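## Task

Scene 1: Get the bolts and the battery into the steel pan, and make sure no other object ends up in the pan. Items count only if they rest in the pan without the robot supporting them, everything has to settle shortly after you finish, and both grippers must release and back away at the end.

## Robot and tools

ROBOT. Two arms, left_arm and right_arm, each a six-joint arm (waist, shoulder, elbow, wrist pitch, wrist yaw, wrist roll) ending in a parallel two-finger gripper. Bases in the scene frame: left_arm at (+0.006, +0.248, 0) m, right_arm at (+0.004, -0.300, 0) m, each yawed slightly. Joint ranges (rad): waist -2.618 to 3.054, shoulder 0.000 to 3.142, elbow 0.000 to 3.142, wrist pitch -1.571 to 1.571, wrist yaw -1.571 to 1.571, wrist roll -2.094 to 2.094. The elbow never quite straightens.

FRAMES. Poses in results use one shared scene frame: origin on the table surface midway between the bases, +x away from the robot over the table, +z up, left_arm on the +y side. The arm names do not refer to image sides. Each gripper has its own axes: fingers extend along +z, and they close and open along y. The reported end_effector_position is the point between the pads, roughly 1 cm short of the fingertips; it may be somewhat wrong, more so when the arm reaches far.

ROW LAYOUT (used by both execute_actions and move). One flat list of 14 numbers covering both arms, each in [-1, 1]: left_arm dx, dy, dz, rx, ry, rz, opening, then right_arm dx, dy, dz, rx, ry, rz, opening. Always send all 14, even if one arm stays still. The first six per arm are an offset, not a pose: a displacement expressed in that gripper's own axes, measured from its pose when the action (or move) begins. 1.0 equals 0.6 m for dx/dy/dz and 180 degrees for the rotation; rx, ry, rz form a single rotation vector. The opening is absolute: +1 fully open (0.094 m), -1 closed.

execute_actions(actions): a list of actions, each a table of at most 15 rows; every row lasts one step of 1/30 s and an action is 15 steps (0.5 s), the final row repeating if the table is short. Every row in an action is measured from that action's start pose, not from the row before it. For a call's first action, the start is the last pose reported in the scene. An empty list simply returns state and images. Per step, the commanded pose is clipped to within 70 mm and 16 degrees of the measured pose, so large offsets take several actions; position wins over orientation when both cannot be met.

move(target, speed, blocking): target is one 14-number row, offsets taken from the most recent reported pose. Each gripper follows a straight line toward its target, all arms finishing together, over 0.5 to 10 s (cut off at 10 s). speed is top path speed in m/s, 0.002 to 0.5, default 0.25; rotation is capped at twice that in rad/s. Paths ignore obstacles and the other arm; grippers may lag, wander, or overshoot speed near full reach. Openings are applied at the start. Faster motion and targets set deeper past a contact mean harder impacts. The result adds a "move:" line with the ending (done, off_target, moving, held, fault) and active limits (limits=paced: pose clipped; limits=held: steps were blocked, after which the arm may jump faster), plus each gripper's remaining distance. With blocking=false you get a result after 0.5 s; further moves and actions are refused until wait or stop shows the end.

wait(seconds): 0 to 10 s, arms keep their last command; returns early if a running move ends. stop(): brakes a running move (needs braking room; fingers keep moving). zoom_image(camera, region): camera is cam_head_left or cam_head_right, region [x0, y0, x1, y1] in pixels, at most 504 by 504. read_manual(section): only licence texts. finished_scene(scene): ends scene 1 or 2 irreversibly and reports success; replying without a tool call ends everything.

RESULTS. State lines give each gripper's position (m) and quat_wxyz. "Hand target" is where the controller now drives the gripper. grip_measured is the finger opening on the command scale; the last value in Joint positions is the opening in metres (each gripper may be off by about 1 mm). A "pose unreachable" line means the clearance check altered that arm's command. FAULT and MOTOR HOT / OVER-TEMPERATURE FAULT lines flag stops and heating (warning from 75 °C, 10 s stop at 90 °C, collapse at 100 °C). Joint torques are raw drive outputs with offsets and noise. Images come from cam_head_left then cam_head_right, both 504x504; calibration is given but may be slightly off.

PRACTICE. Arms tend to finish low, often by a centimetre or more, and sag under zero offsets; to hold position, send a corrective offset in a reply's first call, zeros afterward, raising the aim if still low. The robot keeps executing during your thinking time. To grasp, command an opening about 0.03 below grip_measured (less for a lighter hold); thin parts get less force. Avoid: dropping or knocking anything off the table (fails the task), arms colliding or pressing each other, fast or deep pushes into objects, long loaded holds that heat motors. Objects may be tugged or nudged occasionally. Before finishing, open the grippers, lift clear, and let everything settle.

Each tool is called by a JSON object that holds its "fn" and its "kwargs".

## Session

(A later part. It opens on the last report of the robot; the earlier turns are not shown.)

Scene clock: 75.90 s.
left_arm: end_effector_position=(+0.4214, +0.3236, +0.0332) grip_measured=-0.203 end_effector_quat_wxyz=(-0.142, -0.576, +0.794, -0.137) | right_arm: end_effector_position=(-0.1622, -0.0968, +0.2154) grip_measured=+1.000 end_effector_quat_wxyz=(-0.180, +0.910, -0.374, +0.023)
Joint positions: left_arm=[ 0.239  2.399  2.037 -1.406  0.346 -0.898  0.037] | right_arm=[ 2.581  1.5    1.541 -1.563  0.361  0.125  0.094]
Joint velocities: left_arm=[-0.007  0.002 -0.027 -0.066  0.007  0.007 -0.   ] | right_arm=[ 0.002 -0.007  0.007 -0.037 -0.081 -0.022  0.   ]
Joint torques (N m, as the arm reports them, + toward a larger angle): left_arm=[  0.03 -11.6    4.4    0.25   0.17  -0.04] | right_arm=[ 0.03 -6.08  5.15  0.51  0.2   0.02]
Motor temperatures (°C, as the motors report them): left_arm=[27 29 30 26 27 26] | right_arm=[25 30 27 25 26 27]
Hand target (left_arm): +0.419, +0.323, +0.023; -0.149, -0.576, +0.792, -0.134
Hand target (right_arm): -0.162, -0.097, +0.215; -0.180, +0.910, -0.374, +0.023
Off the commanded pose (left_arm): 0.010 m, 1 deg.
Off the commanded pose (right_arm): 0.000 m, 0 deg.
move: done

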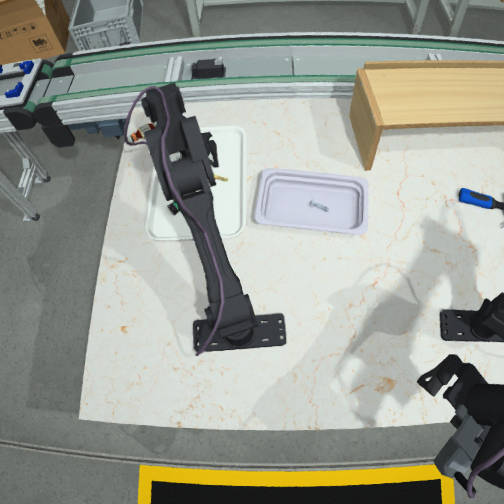

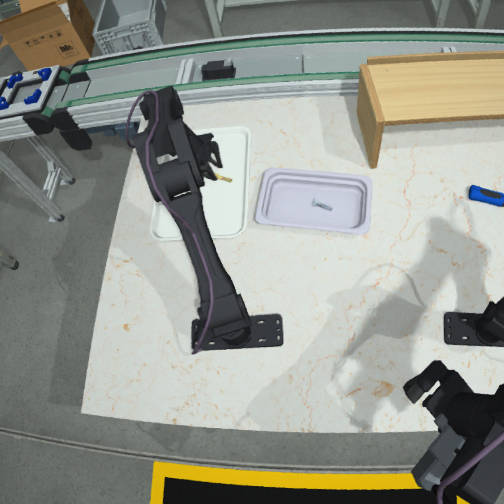

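{"fn": "move", "kwargs": {"target": [0.004,0,0.045,0,0,0,-0.2,0,0,0,0,0,0,1], "speed": 0.06}}

{"fn": "zoom_image", "kwargs": {"camera": "cam_head_right", "region": [140,130,260,250]}}

Scene clock: 80.13 s.
left_arm: end_effector_position=(+0.4161, +0.3169, +0.0152) grip_measured=-0.203 end_effector_quat_wxyz=(-0.147, -0.579, +0.791, -0.134) | right_arm: end_effector_position=(-0.1622, -0.0968, +0.2154) grip_measured=+1.000 end_effector_quat_wxyz=(-0.180, +0.910, -0.374, +0.023)
Joint positions: left_arm=[ 0.227  2.389  1.945 -1.33   0.346 -0.918  0.037] | right_arm=[ 2.581  1.5    1.541 -1.563  0.361  0.125  0.094]
Joint velocities: left_arm=[-0.002  0.007  0.002 -0.037  0.051  0.037 -0.001] | right_arm=[-0.017 -0.002 -0.007 -0.051  0.022 -0.007  0.   ]
Joint torques (N m, as the arm reports them, + toward a larger angle): left_arm=[ -0.99 -12.92   3.54   0.49   0.23  -0.09] | right_arm=[ 0.02 -6.08  5.14  0.51  0.19  0.01]
Motor temperatures (°C, as the motors report them): left_arm=[27 30 30 26 27 26] | right_arm=[25 30 27 25 26 27]
Hand target (left_arm): +0.419, +0.311, +0.010; -0.142, -0.575, +0.794, -0.137
Hand target (right_arm): -0.162, -0.097, +0.215; -0.180, +0.910, -0.374, +0.023
Off the commanded pose (left_arm): 0.009 m, 1 deg.
Off the commanded pose (right_arm): 0.000 m, 0 deg.
move: done

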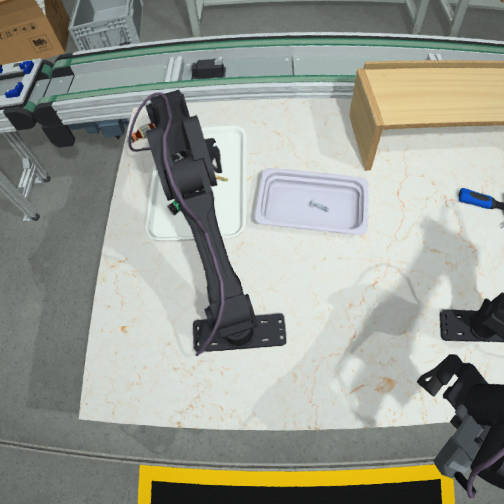

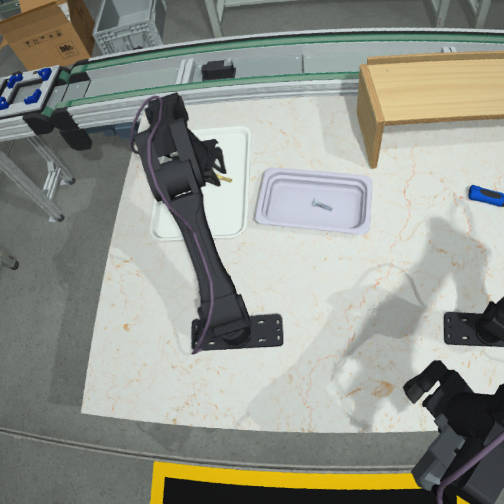

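Region (140, 130, 260, 250) of cam_head_right's 504x504 image, scaled by 4.200, with more detail than that image has.

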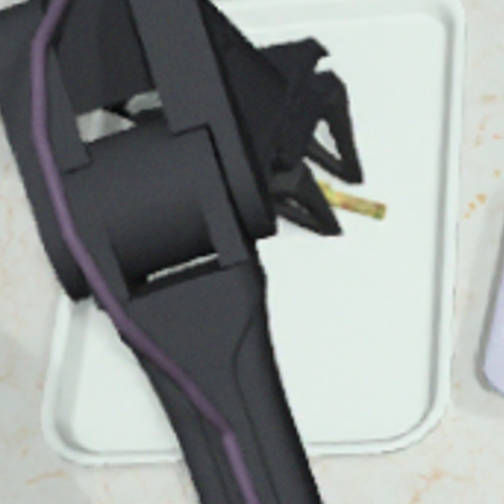

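{"fn": "move", "kwargs": {"target": [0,0,0,0,0,0,-0.93,0,0,0,0,0,0,1]}}

{"fn": "move", "kwargs": {"target": [0.107,0.028,-0.092,0,0,0,-0.93,0,0,0,0,0,0,1]}}

{"fn": "move", "kwargs": {"target": [0.46,-0.004,0.194,0,0,0,-0.93,0,0,0,0,0,0,1], "speed": 0.35}}

{"fn": "move", "kwargs": {"target": [-0.035,0.004,0.085,0,0,0,-0.93,0,0,0,0,0,0,1], "speed": 0.12}}

{"fn": "zoom_image", "kwargs": {"camera": "cam_head_right", "region": [240,130,390,250]}}

Scene clock: 87.93 s.
left_arm: end_effector_position=(+0.4154, +0.3161, +0.0185) grip_measured=-0.840 end_effector_quat_wxyz=(-0.147, -0.580, +0.790, -0.135) | right_arm: end_effector_position=(-0.1622, -0.0968, +0.2154) grip_measured=+1.000 end_effector_quat_wxyz=(-0.180, +0.910, -0.374, +0.023)
Joint positions: left_arm=[ 0.227  2.382  1.945 -1.338  0.35  -0.92   0.008] | right_arm=[ 2.581  1.5    1.541 -1.563  0.361  0.125  0.094]
Joint velocities: left_arm=[ 0.002 -0.022 -0.007  0.007 -0.022  0.007 -0.001] | right_arm=[ 0.007 -0.007  0.002 -0.037 -0.051 -0.081  0.   ]
Joint torques (N m, as the arm reports them, + toward a larger angle): left_arm=[  0.06 -12.13   5.62   0.16   0.14  -0.01] | right_arm=[ 0.05 -6.04  5.17  0.52  0.19  0.01]
Motor temperatures (°C, as the motors report them): left_arm=[27 31 30 26 27 26] | right_arm=[25 30 27 25 26 27]
Hand target (left_arm): +0.416, +0.317, +0.015; -0.147, -0.579, +0.791, -0.134
Hand target (right_arm): -0.162, -0.097, +0.215; -0.180, +0.910, -0.374, +0.023
Off the commanded pose (left_arm): 0.003 m, 0 deg.
Off the commanded pose (right_arm): 0.000 m, 0 deg.
move: done

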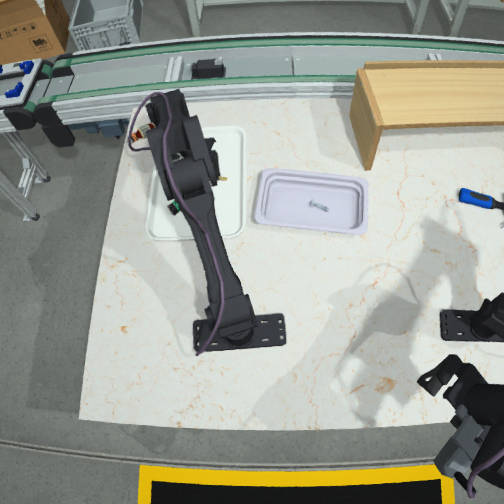

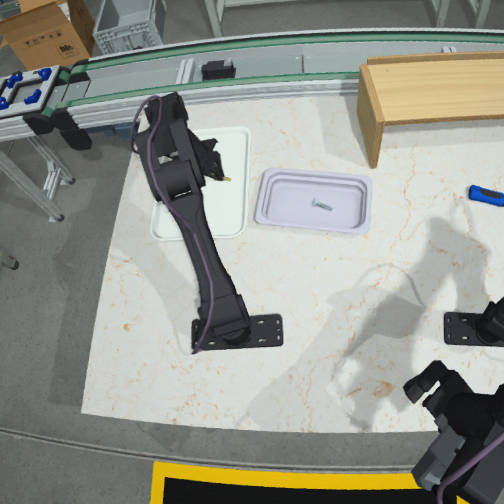

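Scene clock: 88.83 s.
left_arm: end_effector_position=(+0.3944, +0.2907, +0.0981) grip_measured=-0.840 end_effector_quat_wxyz=(-0.130, -0.578, +0.794, -0.140) | right_arm: end_effector_position=(-0.1622, -0.0968, +0.2154) grip_measured=+1.000 end_effector_quat_wxyz=(-0.180, +0.910, -0.374, +0.023)
Joint positions: left_arm=[ 0.183  2.172  1.918 -1.466  0.355 -0.965  0.008] | right_arm=[ 2.581  1.5    1.541 -1.563  0.361  0.125  0.094]
Joint velocities: left_arm=[-0.007 -0.017  0.002  0.022 -0.022 -0.022 -0.   ] | right_arm=[ 0.007 -0.007 -0.007 -0.022  0.022 -0.007  0.   ]
Joint torques (N m, as the arm reports them, + toward a larger angle): left_arm=[ -0.33 -11.     4.81   0.01   0.23  -0.08] | right_arm=[ 0.02 -6.04  5.13  0.52  0.19  0.  ]
Motor temperatures (°C, as the motors report them): left_arm=[27 31 30 26 27 26] | right_arm=[25 30 27 25 26 27]
Hand target (left_arm): +0.388, +0.286, +0.095; -0.147, -0.580, +0.790, -0.136
Hand target (right_arm): -0.162, -0.097, +0.215; -0.180, +0.910, -0.374, +0.023
Off the commanded pose (left_arm): 0.011 m, 2 deg.
Off the commanded pose (right_arm): 0.000 m, 0 deg.
move: off_target (left_arm)

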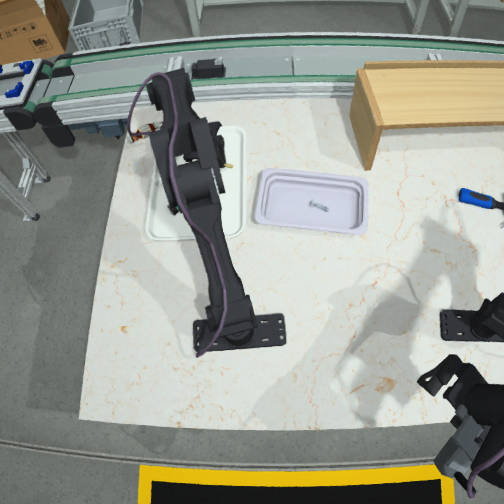

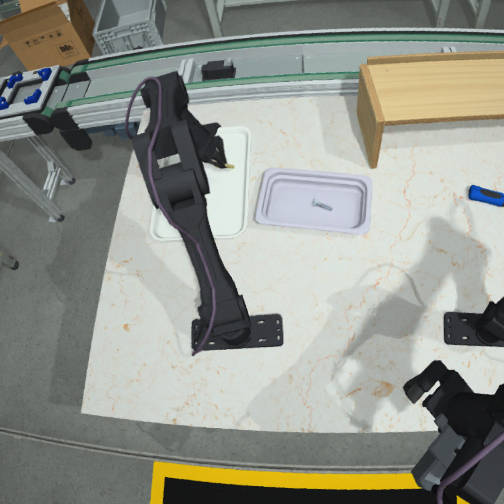

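Scene clock: 90.40 s.
left_arm: end_effector_position=(+0.3121, -0.0065, +0.0997) grip_measured=-0.840 end_effector_quat_wxyz=(-0.135, -0.571, +0.796, -0.147) | right_arm: end_effector_position=(-0.1622, -0.0968, +0.2154) grip_measured=+1.000 end_effector_quat_wxyz=(-0.180, +0.910, -0.374, +0.023)
Joint positions: left_arm=[-0.618  1.893  1.51  -1.018  0.367 -1.81   0.008] | right_arm=[ 2.581  1.5    1.541 -1.563  0.361  0.125  0.094]
Joint velocities: left_arm=[ 0.002 -0.027 -0.002  0.007 -0.051 -0.007 -0.   ] | right_arm=[ 0.002  0.002 -0.002  0.022 -0.022 -0.022  0.   ]
Joint torques (N m, as the arm reports them, + toward a larger angle): left_arm=[ 0.64 -9.99  5.4   0.89  0.14 -0.08] | right_arm=[ 0.04 -6.06  5.17  0.52  0.19  0.  ]
Motor temperatures (°C, as the motors report them): left_arm=[27 31 30 26 27 26] | right_arm=[25 30 27 25 26 27]
Hand target (left_arm): +0.314, -0.003, +0.099; -0.132, -0.577, +0.792, -0.148
Hand target (right_arm): -0.162, -0.097, +0.215; -0.180, +0.910, -0.374, +0.023
Off the commanded pose (left_arm): 0.013 m, 1 deg.
Off the commanded pose (right_arm): 0.000 m, 0 deg.
move: off_target (left_arm)

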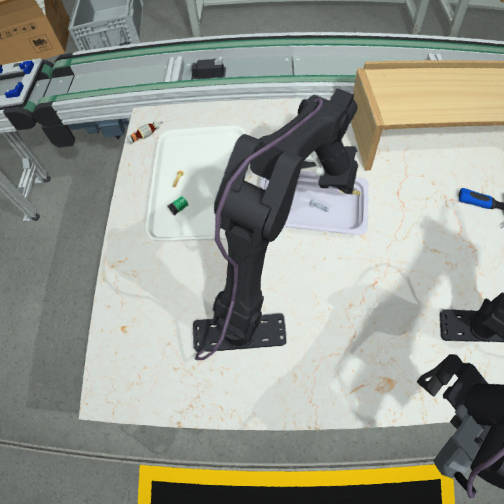

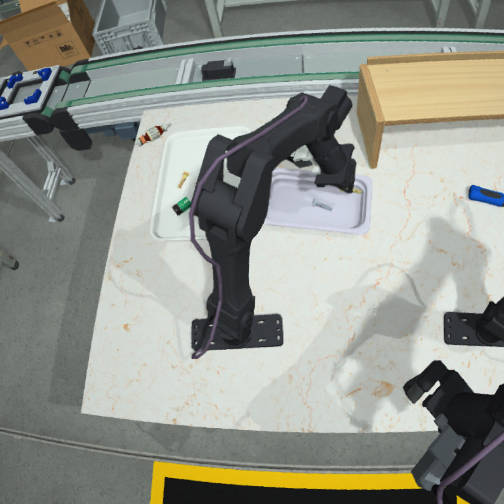

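Scene clock: 91.47 s.
left_arm: end_effector_position=(+0.3156, -0.0085, +0.0507) grip_measured=-0.840 end_effector_quat_wxyz=(-0.133, -0.570, +0.796, -0.153) | right_arm: end_effector_position=(-0.1622, -0.0968, +0.2154) grip_measured=+1.000 end_effector_quat_wxyz=(-0.180, +0.910, -0.374, +0.023)
Joint positions: left_arm=[-0.618  1.941  1.372 -0.819  0.367 -1.81   0.008] | right_arm=[ 2.581  1.5    1.541 -1.563  0.361  0.125  0.094]
Joint velocities: left_arm=[ 0.022 -0.012  0.007  0.037 -0.037 -0.007 -0.   ] | right_arm=[-0.012 -0.002  0.007  0.007  0.037 -0.007  0.   ]
Joint torques (N m, as the arm reports them, + toward a larger angle): left_arm=[ 0.01 -9.03  5.01  0.91  0.19 -0.04] | right_arm=[ 0.04 -6.05  5.15  0.52  0.2   0.  ]
Motor temperatures (°C, as the motors report them): left_arm=[27 31 30 26 27 26] | right_arm=[25 30 27 25 26 27]
Hand target (left_arm): +0.313, -0.007, +0.044; -0.135, -0.571, +0.796, -0.147
Hand target (right_arm): -0.162, -0.097, +0.215; -0.180, +0.910, -0.374, +0.023
Off the commanded pose (left_arm): 0.007 m, 1 deg.
Off the commanded pose (right_arm): 0.000 m, 0 deg.
move: done

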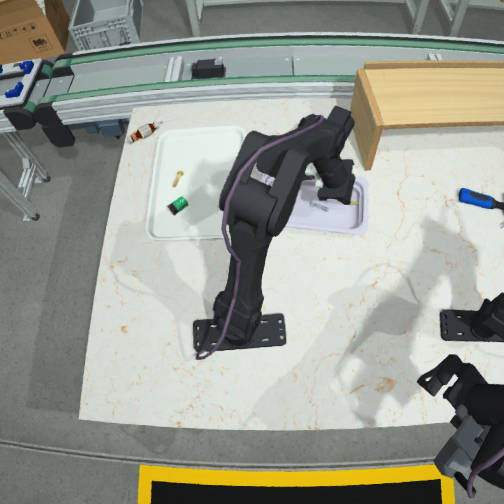

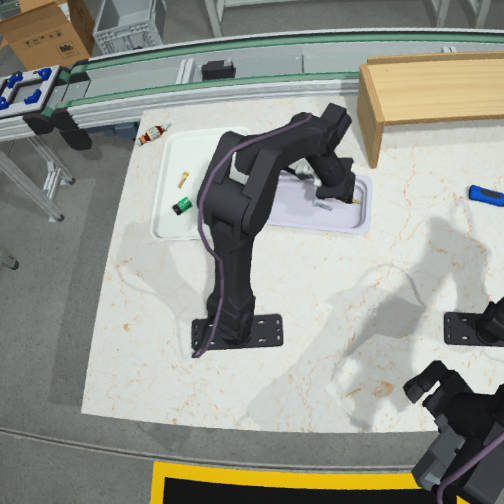

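Region (240, 130, 390, 250) of cam_head_right's 504x504 image, scaled by 3.360, with more detail than that image has; it fills the top 403 rows of this view, and the rest is white.

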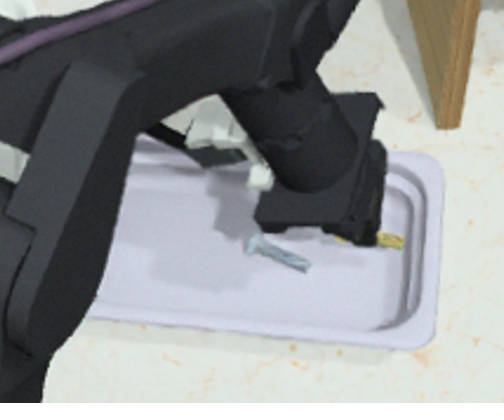

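{"fn": "move", "kwargs": {"target": [-0.033,0.027,0.043,0,0,0,-0.93,0,0,0,0,0,0,1], "speed": 0.08}}

{"fn": "move", "kwargs": {"target": [0,0,0,0,0,0,-0.4,0,0,0,0,0,0,1]}}

{"fn": "move", "kwargs": {"target": [0.048,-0.011,-0.115,0,0,0,-0.4,0,0,0,0,0,0,1]}}

{"fn": "move", "kwargs": {"target": [-0.624,0.174,-0.226,0.09,-0.027,-0.27,0.2,0,0,0,0,0,0,1], "speed": 0.35}}

{"fn": "zoom_image", "kwargs": {"camera": "cam_head_right", "region": [140,130,260,250]}}

Scene clock: 99.93 s.
left_arm: end_effector_position=(+0.3047, -0.0021, +0.0206) grip_measured=-0.840 end_effector_quat_wxyz=(-0.132, -0.567, +0.799, -0.153) | right_arm: end_effector_position=(-0.1622, -0.0968, +0.2154) grip_measured=+1.000 end_effector_quat_wxyz=(-0.180, +0.910, -0.374, +0.023)
Joint positions: left_arm=[-0.618  1.941  1.243 -0.691  0.367 -1.802  0.008] | right_arm=[ 2.581  1.5    1.541 -1.563  0.361  0.125  0.094]
Joint velocities: left_arm=[-0.007 -0.017 -0.002 -0.081  0.066 -0.051  0.001] | right_arm=[ 0.002 -0.007 -0.017 -0.022 -0.007 -0.051  0.   ]
Joint torques (N m, as the arm reports them, + toward a larger angle): left_arm=[ 1.07 -9.66  4.53  0.93  0.2   0.04] | right_arm=[ 0.02 -6.1   5.14  0.51  0.2   0.01]
Motor temperatures (°C, as the motors report them): left_arm=[27 30 30 26 27 26] | right_arm=[25 30 27 25 26 27]
Hand target (left_arm): +0.305, +0.003, +0.018; -0.133, -0.570, +0.797, -0.153
Hand target (right_arm): -0.162, -0.097, +0.215; -0.180, +0.910, -0.374, +0.023
Off the commanded pose (left_arm): 0.006 m, 0 deg.
Off the commanded pose (right_arm): 0.000 m, 0 deg.
move: done

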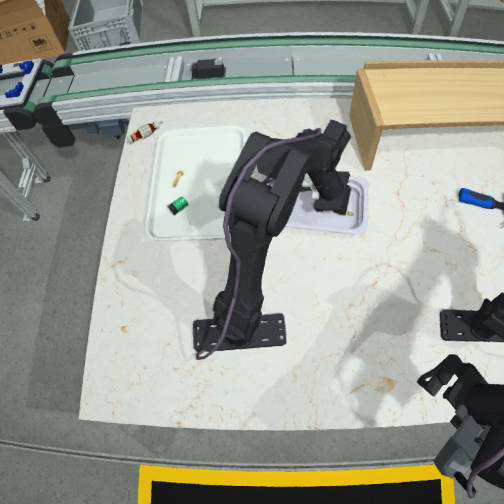

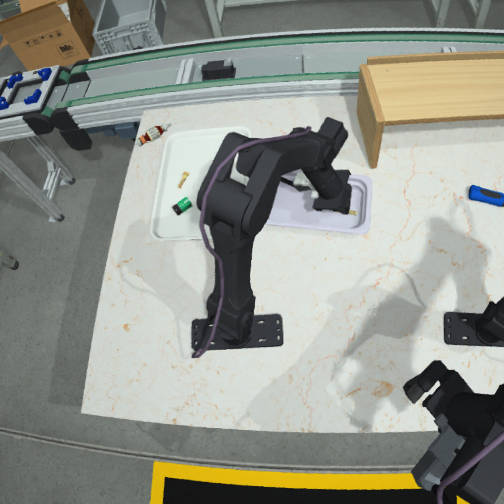

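Scene clock: 100.43 s.
left_arm: end_effector_position=(+0.3047, -0.0021, +0.0206) grip_measured=-0.403 end_effector_quat_wxyz=(-0.132, -0.567, +0.799, -0.153) | right_arm: end_effector_position=(-0.1622, -0.0968, +0.2154) grip_measured=+1.000 end_effector_quat_wxyz=(-0.180, +0.910, -0.374, +0.023)
Joint positions: left_arm=[-0.618  1.941  1.243 -0.691  0.367 -1.802  0.028] | right_arm=[ 2.581  1.5    1.541 -1.563  0.361  0.125  0.094]
Joint velocities: left_arm=[-0.017  0.007 -0.017 -0.007 -0.007  0.022  0.   ] | right_arm=[-0.002 -0.002 -0.012  0.007 -0.081 -0.007  0.   ]
Joint torques (N m, as the arm reports them, + toward a larger angle): left_arm=[ 0.07 -9.35  5.77  0.85  0.19 -0.03] | right_arm=[ 0.03 -6.06  5.17  0.52  0.2   0.01]
Motor temperatures (°C, as the motors report them): left_arm=[27 30 30 26 27 26] | right_arm=[25 30 27 25 26 27]
Hand target (left_arm): +0.305, -0.002, +0.021; -0.132, -0.567, +0.799, -0.153
Hand target (right_arm): -0.162, -0.097, +0.215; -0.180, +0.910, -0.374, +0.023
Off the commanded pose (left_arm): 0.000 m, 0 deg.
Off the commanded pose (right_arm): 0.000 m, 0 deg.
move: done

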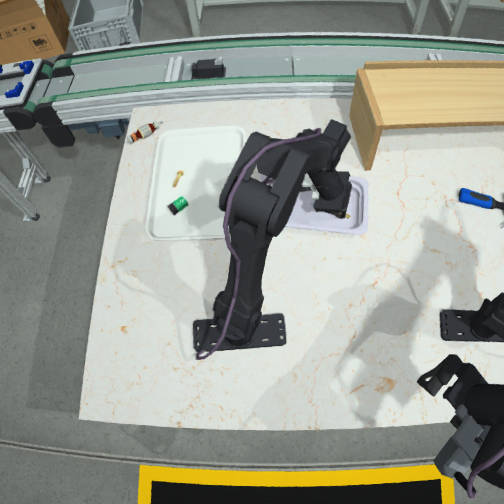

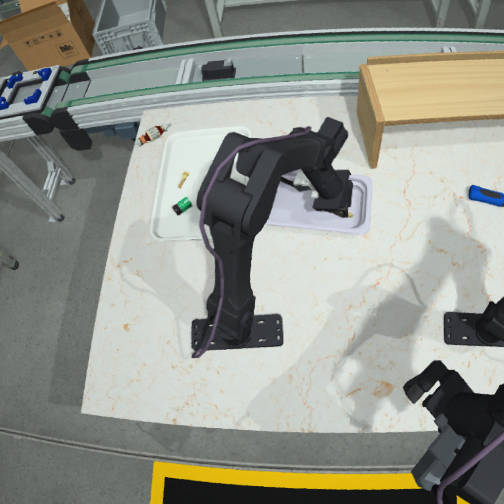

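Scene clock: 101.53 s.
left_arm: end_effector_position=(+0.3073, -0.0036, +0.0942) grip_measured=-0.403 end_effector_quat_wxyz=(-0.129, -0.565, +0.799, -0.160) | right_arm: end_effector_position=(-0.1622, -0.0968, +0.2154) grip_measured=+1.000 end_effector_quat_wxyz=(-0.180, +0.910, -0.374, +0.023)
Joint positions: left_arm=[-0.618  1.852  1.428 -0.95   0.367 -1.802  0.028] | right_arm=[ 2.581  1.5    1.541 -1.563  0.361  0.125  0.094]
Joint velocities: left_arm=[-0.002 -0.012 -0.022 -0.037  0.007 -0.051  0.001] | right_arm=[-0.027  0.017 -0.002  0.007  0.007  0.037  0.   ]
Joint torques (N m, as the arm reports them, + toward a larger angle): left_arm=[ 0.25 -8.84  7.29  0.61  0.19 -0.01] | right_arm=[ 0.04 -6.09  5.16  0.52  0.2   0.  ]
Motor temperatures (°C, as the motors report them): left_arm=[27 30 30 26 27 26] | right_arm=[25 30 27 25 26 27]
Hand target (left_arm): +0.306, -0.002, +0.096; -0.132, -0.567, +0.799, -0.154
Hand target (right_arm): -0.162, -0.097, +0.215; -0.180, +0.910, -0.374, +0.023
Off the commanded pose (left_arm): 0.004 m, 1 deg.
Off the commanded pose (right_arm): 0.000 m, 0 deg.
move: done

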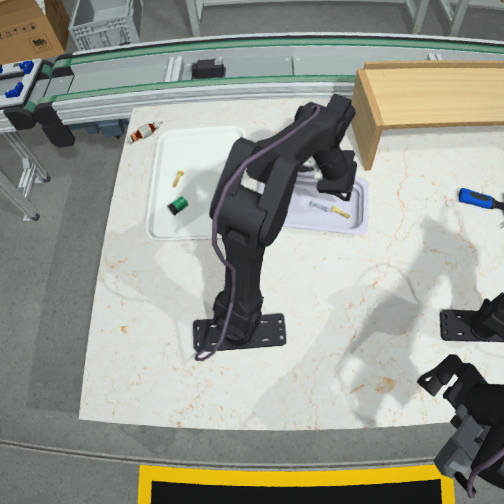

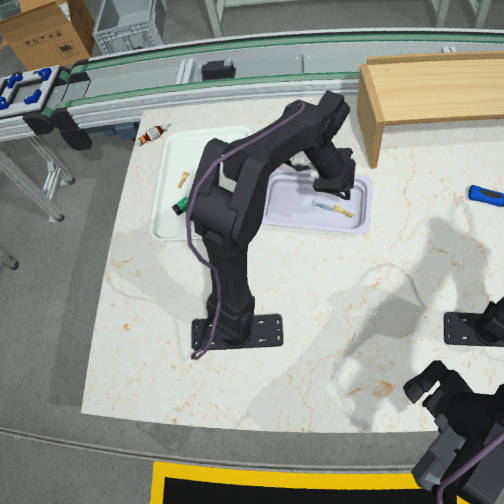

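Scene clock: 103.43 s.
left_arm: end_effector_position=(+0.3271, +0.4154, +0.0609) grip_measured=+0.197 end_effector_quat_wxyz=(+0.058, +0.864, -0.470, +0.169) | right_arm: end_effector_position=(-0.1622, -0.0968, +0.2154) grip_measured=+1.000 end_effector_quat_wxyz=(-0.180, +0.910, -0.374, +0.023)
Joint positions: left_arm=[ 0.568  1.904  1.382 -1.014  0.358 -1.5    0.056] | right_arm=[ 2.581  1.5    1.541 -1.563  0.361  0.125  0.094]
Joint velocities: left_arm=[ 0.007 -0.002  0.012 -0.022  0.051 -0.022  0.001] | right_arm=[ 0.002  0.022 -0.002  0.007  0.037 -0.081  0.   ]
Joint torques (N m, as the arm reports them, + toward a larger angle): left_arm=[-0.25 -8.03  7.52  0.35  0.18  0.05] | right_arm=[ 0.01 -6.05  5.16  0.53  0.2   0.02]
Motor temperatures (°C, as the motors report them): left_arm=[27 30 30 26 27 26] | right_arm=[25 30 27 25 26 27]
Hand target (left_arm): +0.328, +0.414, +0.061; +0.064, +0.863, -0.474, +0.166
Hand target (right_arm): -0.162, -0.097, +0.215; -0.180, +0.910, -0.374, +0.023
Off the commanded pose (left_arm): 0.012 m, 2 deg.
Off the commanded pose (right_arm): 0.000 m, 0 deg.
move: off_target (left_arm)

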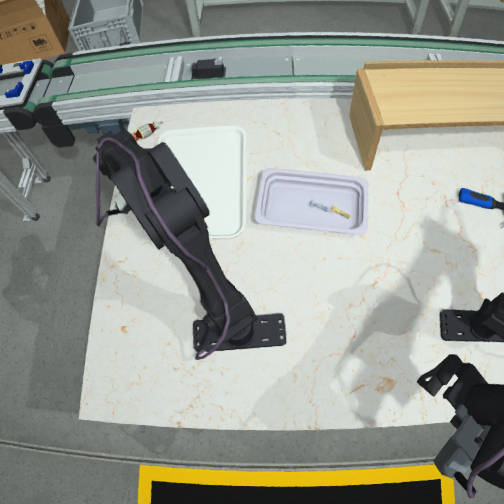

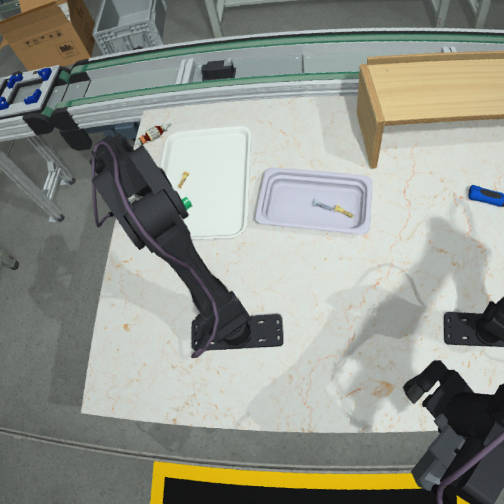

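Region (140, 130, 260, 250) of cam_head_right's 504x504 image, scaled by 4.200, with more detail than that image has.

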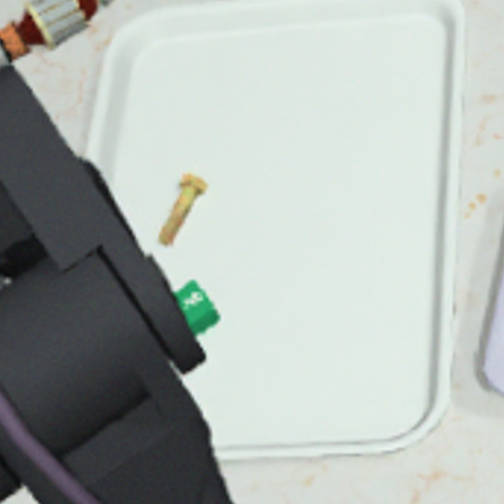

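{"fn": "move", "kwargs": {"target": [-0.02,0.002,0.078,-0.015,0,0,0.35,0,0,0,0,0,0,1], "speed": 0.08}}

{"fn": "move", "kwargs": {"target": [0,0,0,0,0,0,-0.5,0,0,0,0,0,0,1]}}

{"fn": "zoom_image", "kwargs": {"camera": "cam_head_right", "region": [140,130,260,250]}}

Scene clock: 108.87 s.
left_arm: end_effector_position=(+0.3328, +0.4164, +0.0206) grip_measured=+0.347 end_effector_quat_wxyz=(+0.070, +0.864, -0.472, +0.164) | right_arm: end_effector_position=(-0.1622, -0.0968, +0.2154) grip_measured=+1.000 end_effector_quat_wxyz=(-0.180, +0.910, -0.374, +0.023)
Joint positions: left_arm=[ 0.561  1.999  1.346 -0.909  0.358 -1.499  0.063] | right_arm=[ 2.581  1.5    1.541 -1.563  0.361  0.125  0.094]
Joint velocities: left_arm=[-0.002 -0.007 -0.002 -0.022  0.037 -0.022 -0.001] | right_arm=[ 0.002 -0.002 -0.002  0.037  0.007 -0.022  0.   ]
Joint torques (N m, as the arm reports them, + toward a larger angle): left_arm=[-0.68 -8.67  4.34  0.62  0.16 -0.04] | right_arm=[ 0.04 -6.05  5.13  0.53  0.2   0.  ]
Motor temperatures (°C, as the motors report them): left_arm=[27 30 30 26 27 26] | right_arm=[25 30 27 25 26 27]
Hand target (left_arm): +0.331, +0.411, +0.012; +0.078, +0.862, -0.474, +0.159
Hand target (right_arm): -0.162, -0.097, +0.215; -0.180, +0.910, -0.374, +0.023
Off the commanded pose (left_arm): 0.009 m, 1 deg.
Off the commanded pose (right_arm): 0.000 m, 0 deg.
move: done

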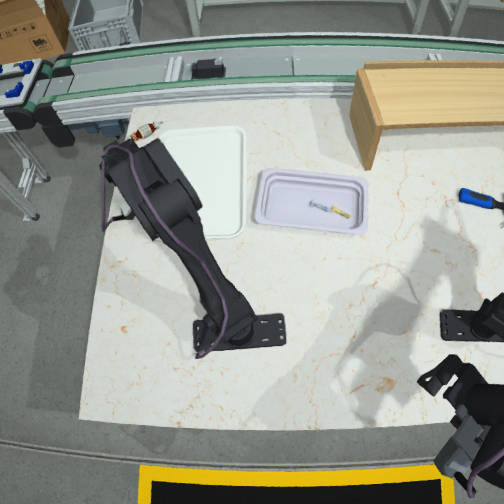

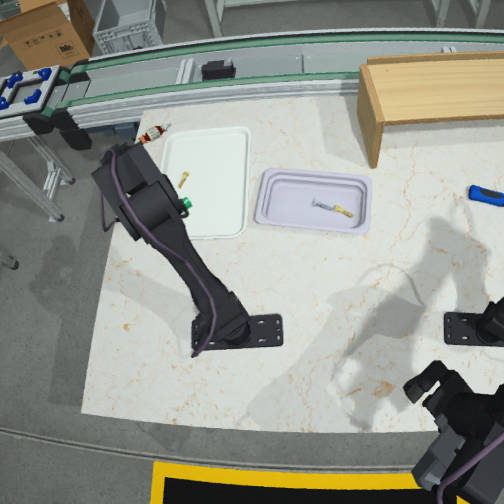

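Scene clock: 109.37 s.
left_arm: end_effector_position=(+0.3328, +0.4164, +0.0206) grip_measured=-0.463 end_effector_quat_wxyz=(+0.070, +0.864, -0.472, +0.164) | right_arm: end_effector_position=(-0.1622, -0.0968, +0.2154) grip_measured=+1.000 end_effector_quat_wxyz=(-0.180, +0.910, -0.374, +0.023)
Joint positions: left_arm=[ 0.561  1.999  1.346 -0.909  0.358 -1.499  0.025] | right_arm=[ 2.581  1.5    1.541 -1.563  0.361  0.125  0.094]
Joint velocities: left_arm=[-0.002 -0.002 -0.012  0.066  0.051  0.037  0.   ] | right_arm=[ 0.002 -0.007  0.002  0.022 -0.022  0.037  0.   ]
Joint torques (N m, as the arm reports them, + toward a larger angle): left_arm=[ 0.09 -9.68  5.59  0.52  0.18 -0.03] | right_arm=[ 0.04 -6.05  5.15  0.52  0.19  0.01]
Motor temperatures (°C, as the motors report them): left_arm=[27 30 30 26 27 26] | right_arm=[25 30 27 25 26 27]
Hand target (left_arm): +0.333, +0.416, +0.021; +0.070, +0.864, -0.472, +0.164
Hand target (right_arm): -0.162, -0.097, +0.215; -0.180, +0.910, -0.374, +0.023
Off the commanded pose (left_arm): 0.000 m, 0 deg.
Off the commanded pose (right_arm): 0.000 m, 0 deg.
move: done

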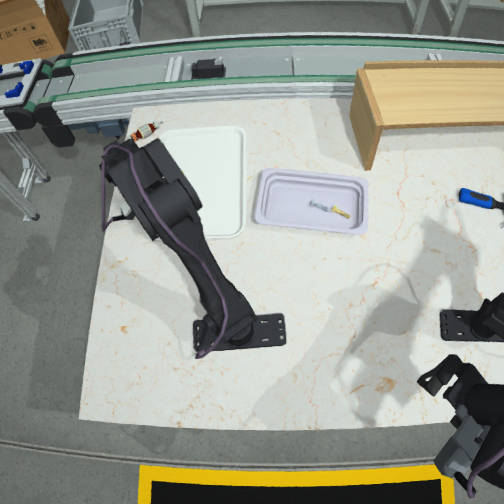

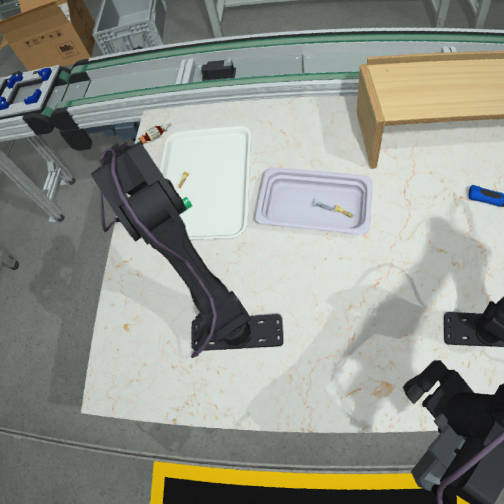

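Region (140, 130, 260, 250) of cam_head_right's 504x504 image, scaled by 4.200, with more detail than that image has.

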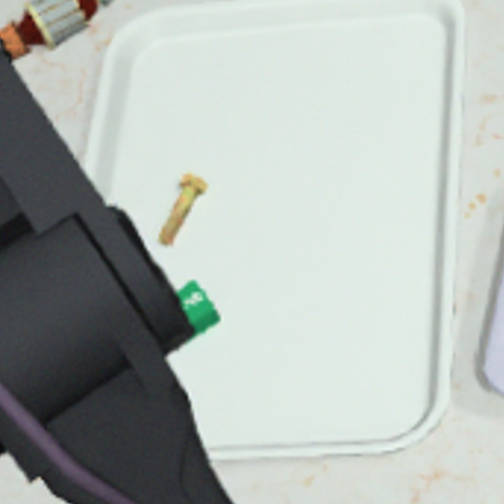

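{"fn": "move", "kwargs": {"target": [0.047,-0.005,-0.125,0,0,0,-0.51,0,0,0,0,0,0,1]}}

{"fn": "move", "kwargs": {"target": [0.378,0.303,0.131,-0.064,0.006,0.171,-0.51,0,0,0,0,0,0,1], "speed": 0.35}}

{"fn": "move", "kwargs": {"target": [-0.035,0.004,0.094,0,0,0,-0.51,0,0,0,0,0,0,1], "speed": 0.12}}

{"fn": "zoom_image", "kwargs": {"camera": "cam_head_right", "region": [240,130,390,250]}}

Scene clock: 116.30 s.
left_arm: end_effector_position=(+0.3351, +0.4182, +0.0982) grip_measured=-0.463 end_effector_quat_wxyz=(+0.065, +0.863, -0.472, +0.166) | right_arm: end_effector_position=(-0.1622, -0.0968, +0.2154) grip_measured=+1.000 end_effector_quat_wxyz=(-0.180, +0.910, -0.374, +0.023)
Joint positions: left_arm=[ 0.561  1.922  1.558 -1.188  0.358 -1.499  0.025] | right_arm=[ 2.581  1.5    1.541 -1.563  0.361  0.125  0.094]
Joint velocities: left_arm=[-0.022 -0.002 -0.022 -0.007 -0.022  0.037 -0.   ] | right_arm=[ 0.007 -0.007 -0.012  0.037 -0.007 -0.022  0.   ]
Joint torques (N m, as the arm reports them, + toward a larger angle): left_arm=[ 0.16 -9.17  7.18  0.31  0.19 -0.02] | right_arm=[ 0.02 -6.04  5.12  0.53  0.2   0.  ]
Motor temperatures (°C, as the motors report them): left_arm=[27 30 30 26 27 26] | right_arm=[25 30 27 25 26 27]
Hand target (left_arm): +0.334, +0.418, +0.101; +0.070, +0.864, -0.472, +0.164
Hand target (right_arm): -0.162, -0.097, +0.215; -0.180, +0.910, -0.374, +0.023
Off the commanded pose (left_arm): 0.004 m, 1 deg.
Off the commanded pose (right_arm): 0.000 m, 0 deg.
move: done

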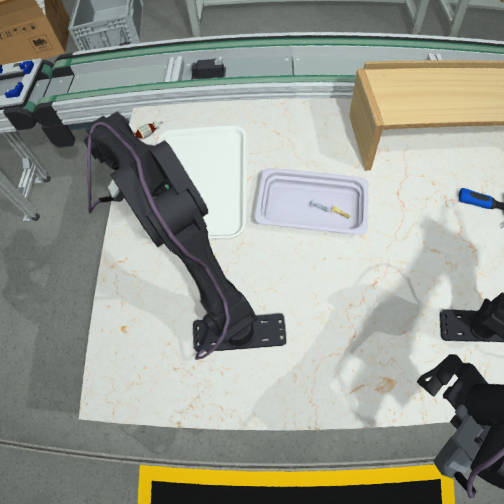

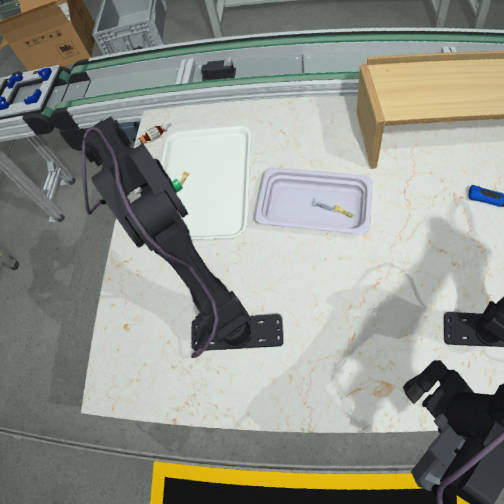

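Scene clock: 117.77 s.
left_arm: end_effector_position=(+0.3105, +0.1118, +0.1025) grip_measured=-0.462 end_effector_quat_wxyz=(-0.116, -0.689, +0.701, -0.143) | right_arm: end_effector_position=(-0.1622, -0.0968, +0.2154) grip_measured=+1.000 end_effector_quat_wxyz=(-0.180, +0.910, -0.374, +0.023)
Joint positions: left_arm=[-0.323  1.682  1.272 -1.033  0.349 -1.817  0.025] | right_arm=[ 2.581  1.5    1.541 -1.563  0.361  0.125  0.094]
Joint velocities: left_arm=[-0.002 -0.017 -0.002  0.081  0.066 -0.022  0.001] | right_arm=[-0.002  0.002 -0.002 -0.022  0.022 -0.022  0.   ]
Joint torques (N m, as the arm reports them, + toward a larger angle): left_arm=[ 0.51 -5.84  8.03  0.85  0.14 -0.1 ] | right_arm=[ 0.01 -6.06  5.17  0.52  0.2   0.01]
Motor temperatures (°C, as the motors report them): left_arm=[27 30 30 26 27 26] | right_arm=[25 30 27 25 26 27]
Hand target (left_arm): +0.320, +0.112, +0.103; +0.111, +0.693, -0.697, +0.148
Hand target (right_arm): -0.162, -0.097, +0.215; -0.180, +0.910, -0.374, +0.023
Off the commanded pose (left_arm): 0.010 m, 1 deg.
Off the commanded pose (right_arm): 0.000 m, 0 deg.
move: done

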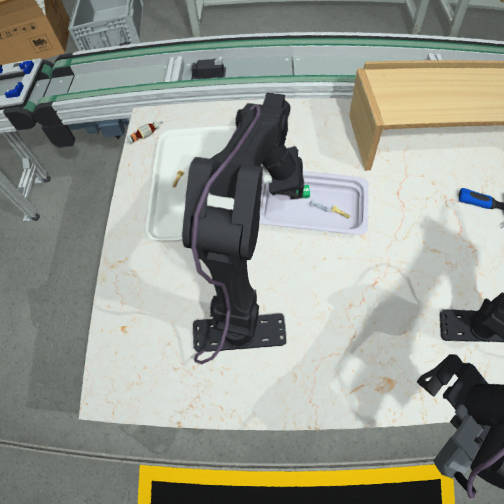

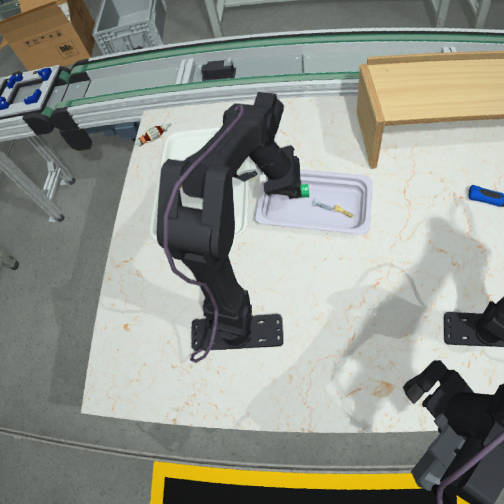

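Scene clock: 118.87 s.
left_arm: end_effector_position=(+0.3131, +0.1112, +0.0481) grip_measured=-0.462 end_effector_quat_wxyz=(-0.112, -0.688, +0.701, -0.149) | right_arm: end_effector_position=(-0.1622, -0.0968, +0.2154) grip_measured=+1.000 end_effector_quat_wxyz=(-0.180, +0.910, -0.374, +0.023)
Joint positions: left_arm=[-0.323  1.737  1.108 -0.799  0.349 -1.817  0.025] | right_arm=[ 2.581  1.5    1.541 -1.563  0.361  0.125  0.094]
Joint velocities: left_arm=[-0.007  0.002 -0.007 -0.051 -0.066  0.051  0.002] | right_arm=[ 0.002  0.002  0.002  0.007 -0.022 -0.022  0.   ]
Joint torques (N m, as the arm reports them, + toward a larger angle): left_arm=[-0.25 -6.92  4.82  0.87  0.17 -0.08] | right_arm=[ 0.02 -6.07  5.15  0.52  0.19  0.  ]
Motor temperatures (°C, as the motors report them): left_arm=[27 30 30 26 27 26] | right_arm=[25 30 27 25 26 27]
Hand target (left_arm): +0.309, +0.111, +0.042; +0.116, +0.689, -0.701, +0.143
Hand target (right_arm): -0.162, -0.097, +0.215; -0.180, +0.910, -0.374, +0.023
Off the commanded pose (left_arm): 0.006 m, 1 deg.
Off the commanded pose (right_arm): 0.000 m, 0 deg.
move: done

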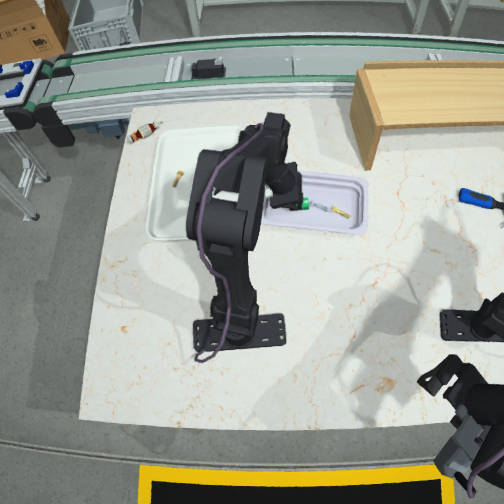

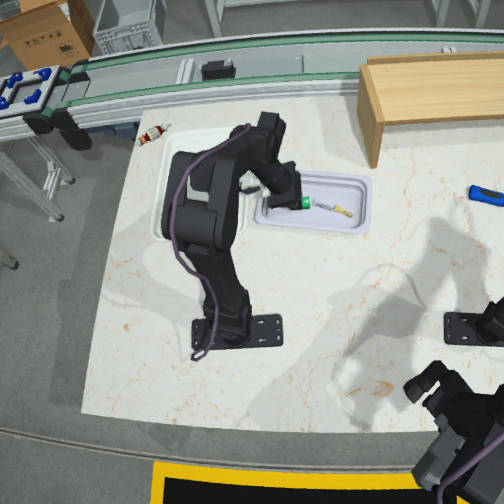

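Region (240, 130, 390, 250) of cam_head_right's 504x504 image, scaled by 3.360, with more detail than that image has; it fills the top 403 rows of this view, and the rest is white.

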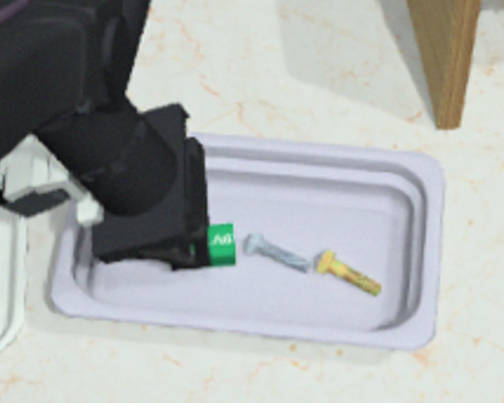

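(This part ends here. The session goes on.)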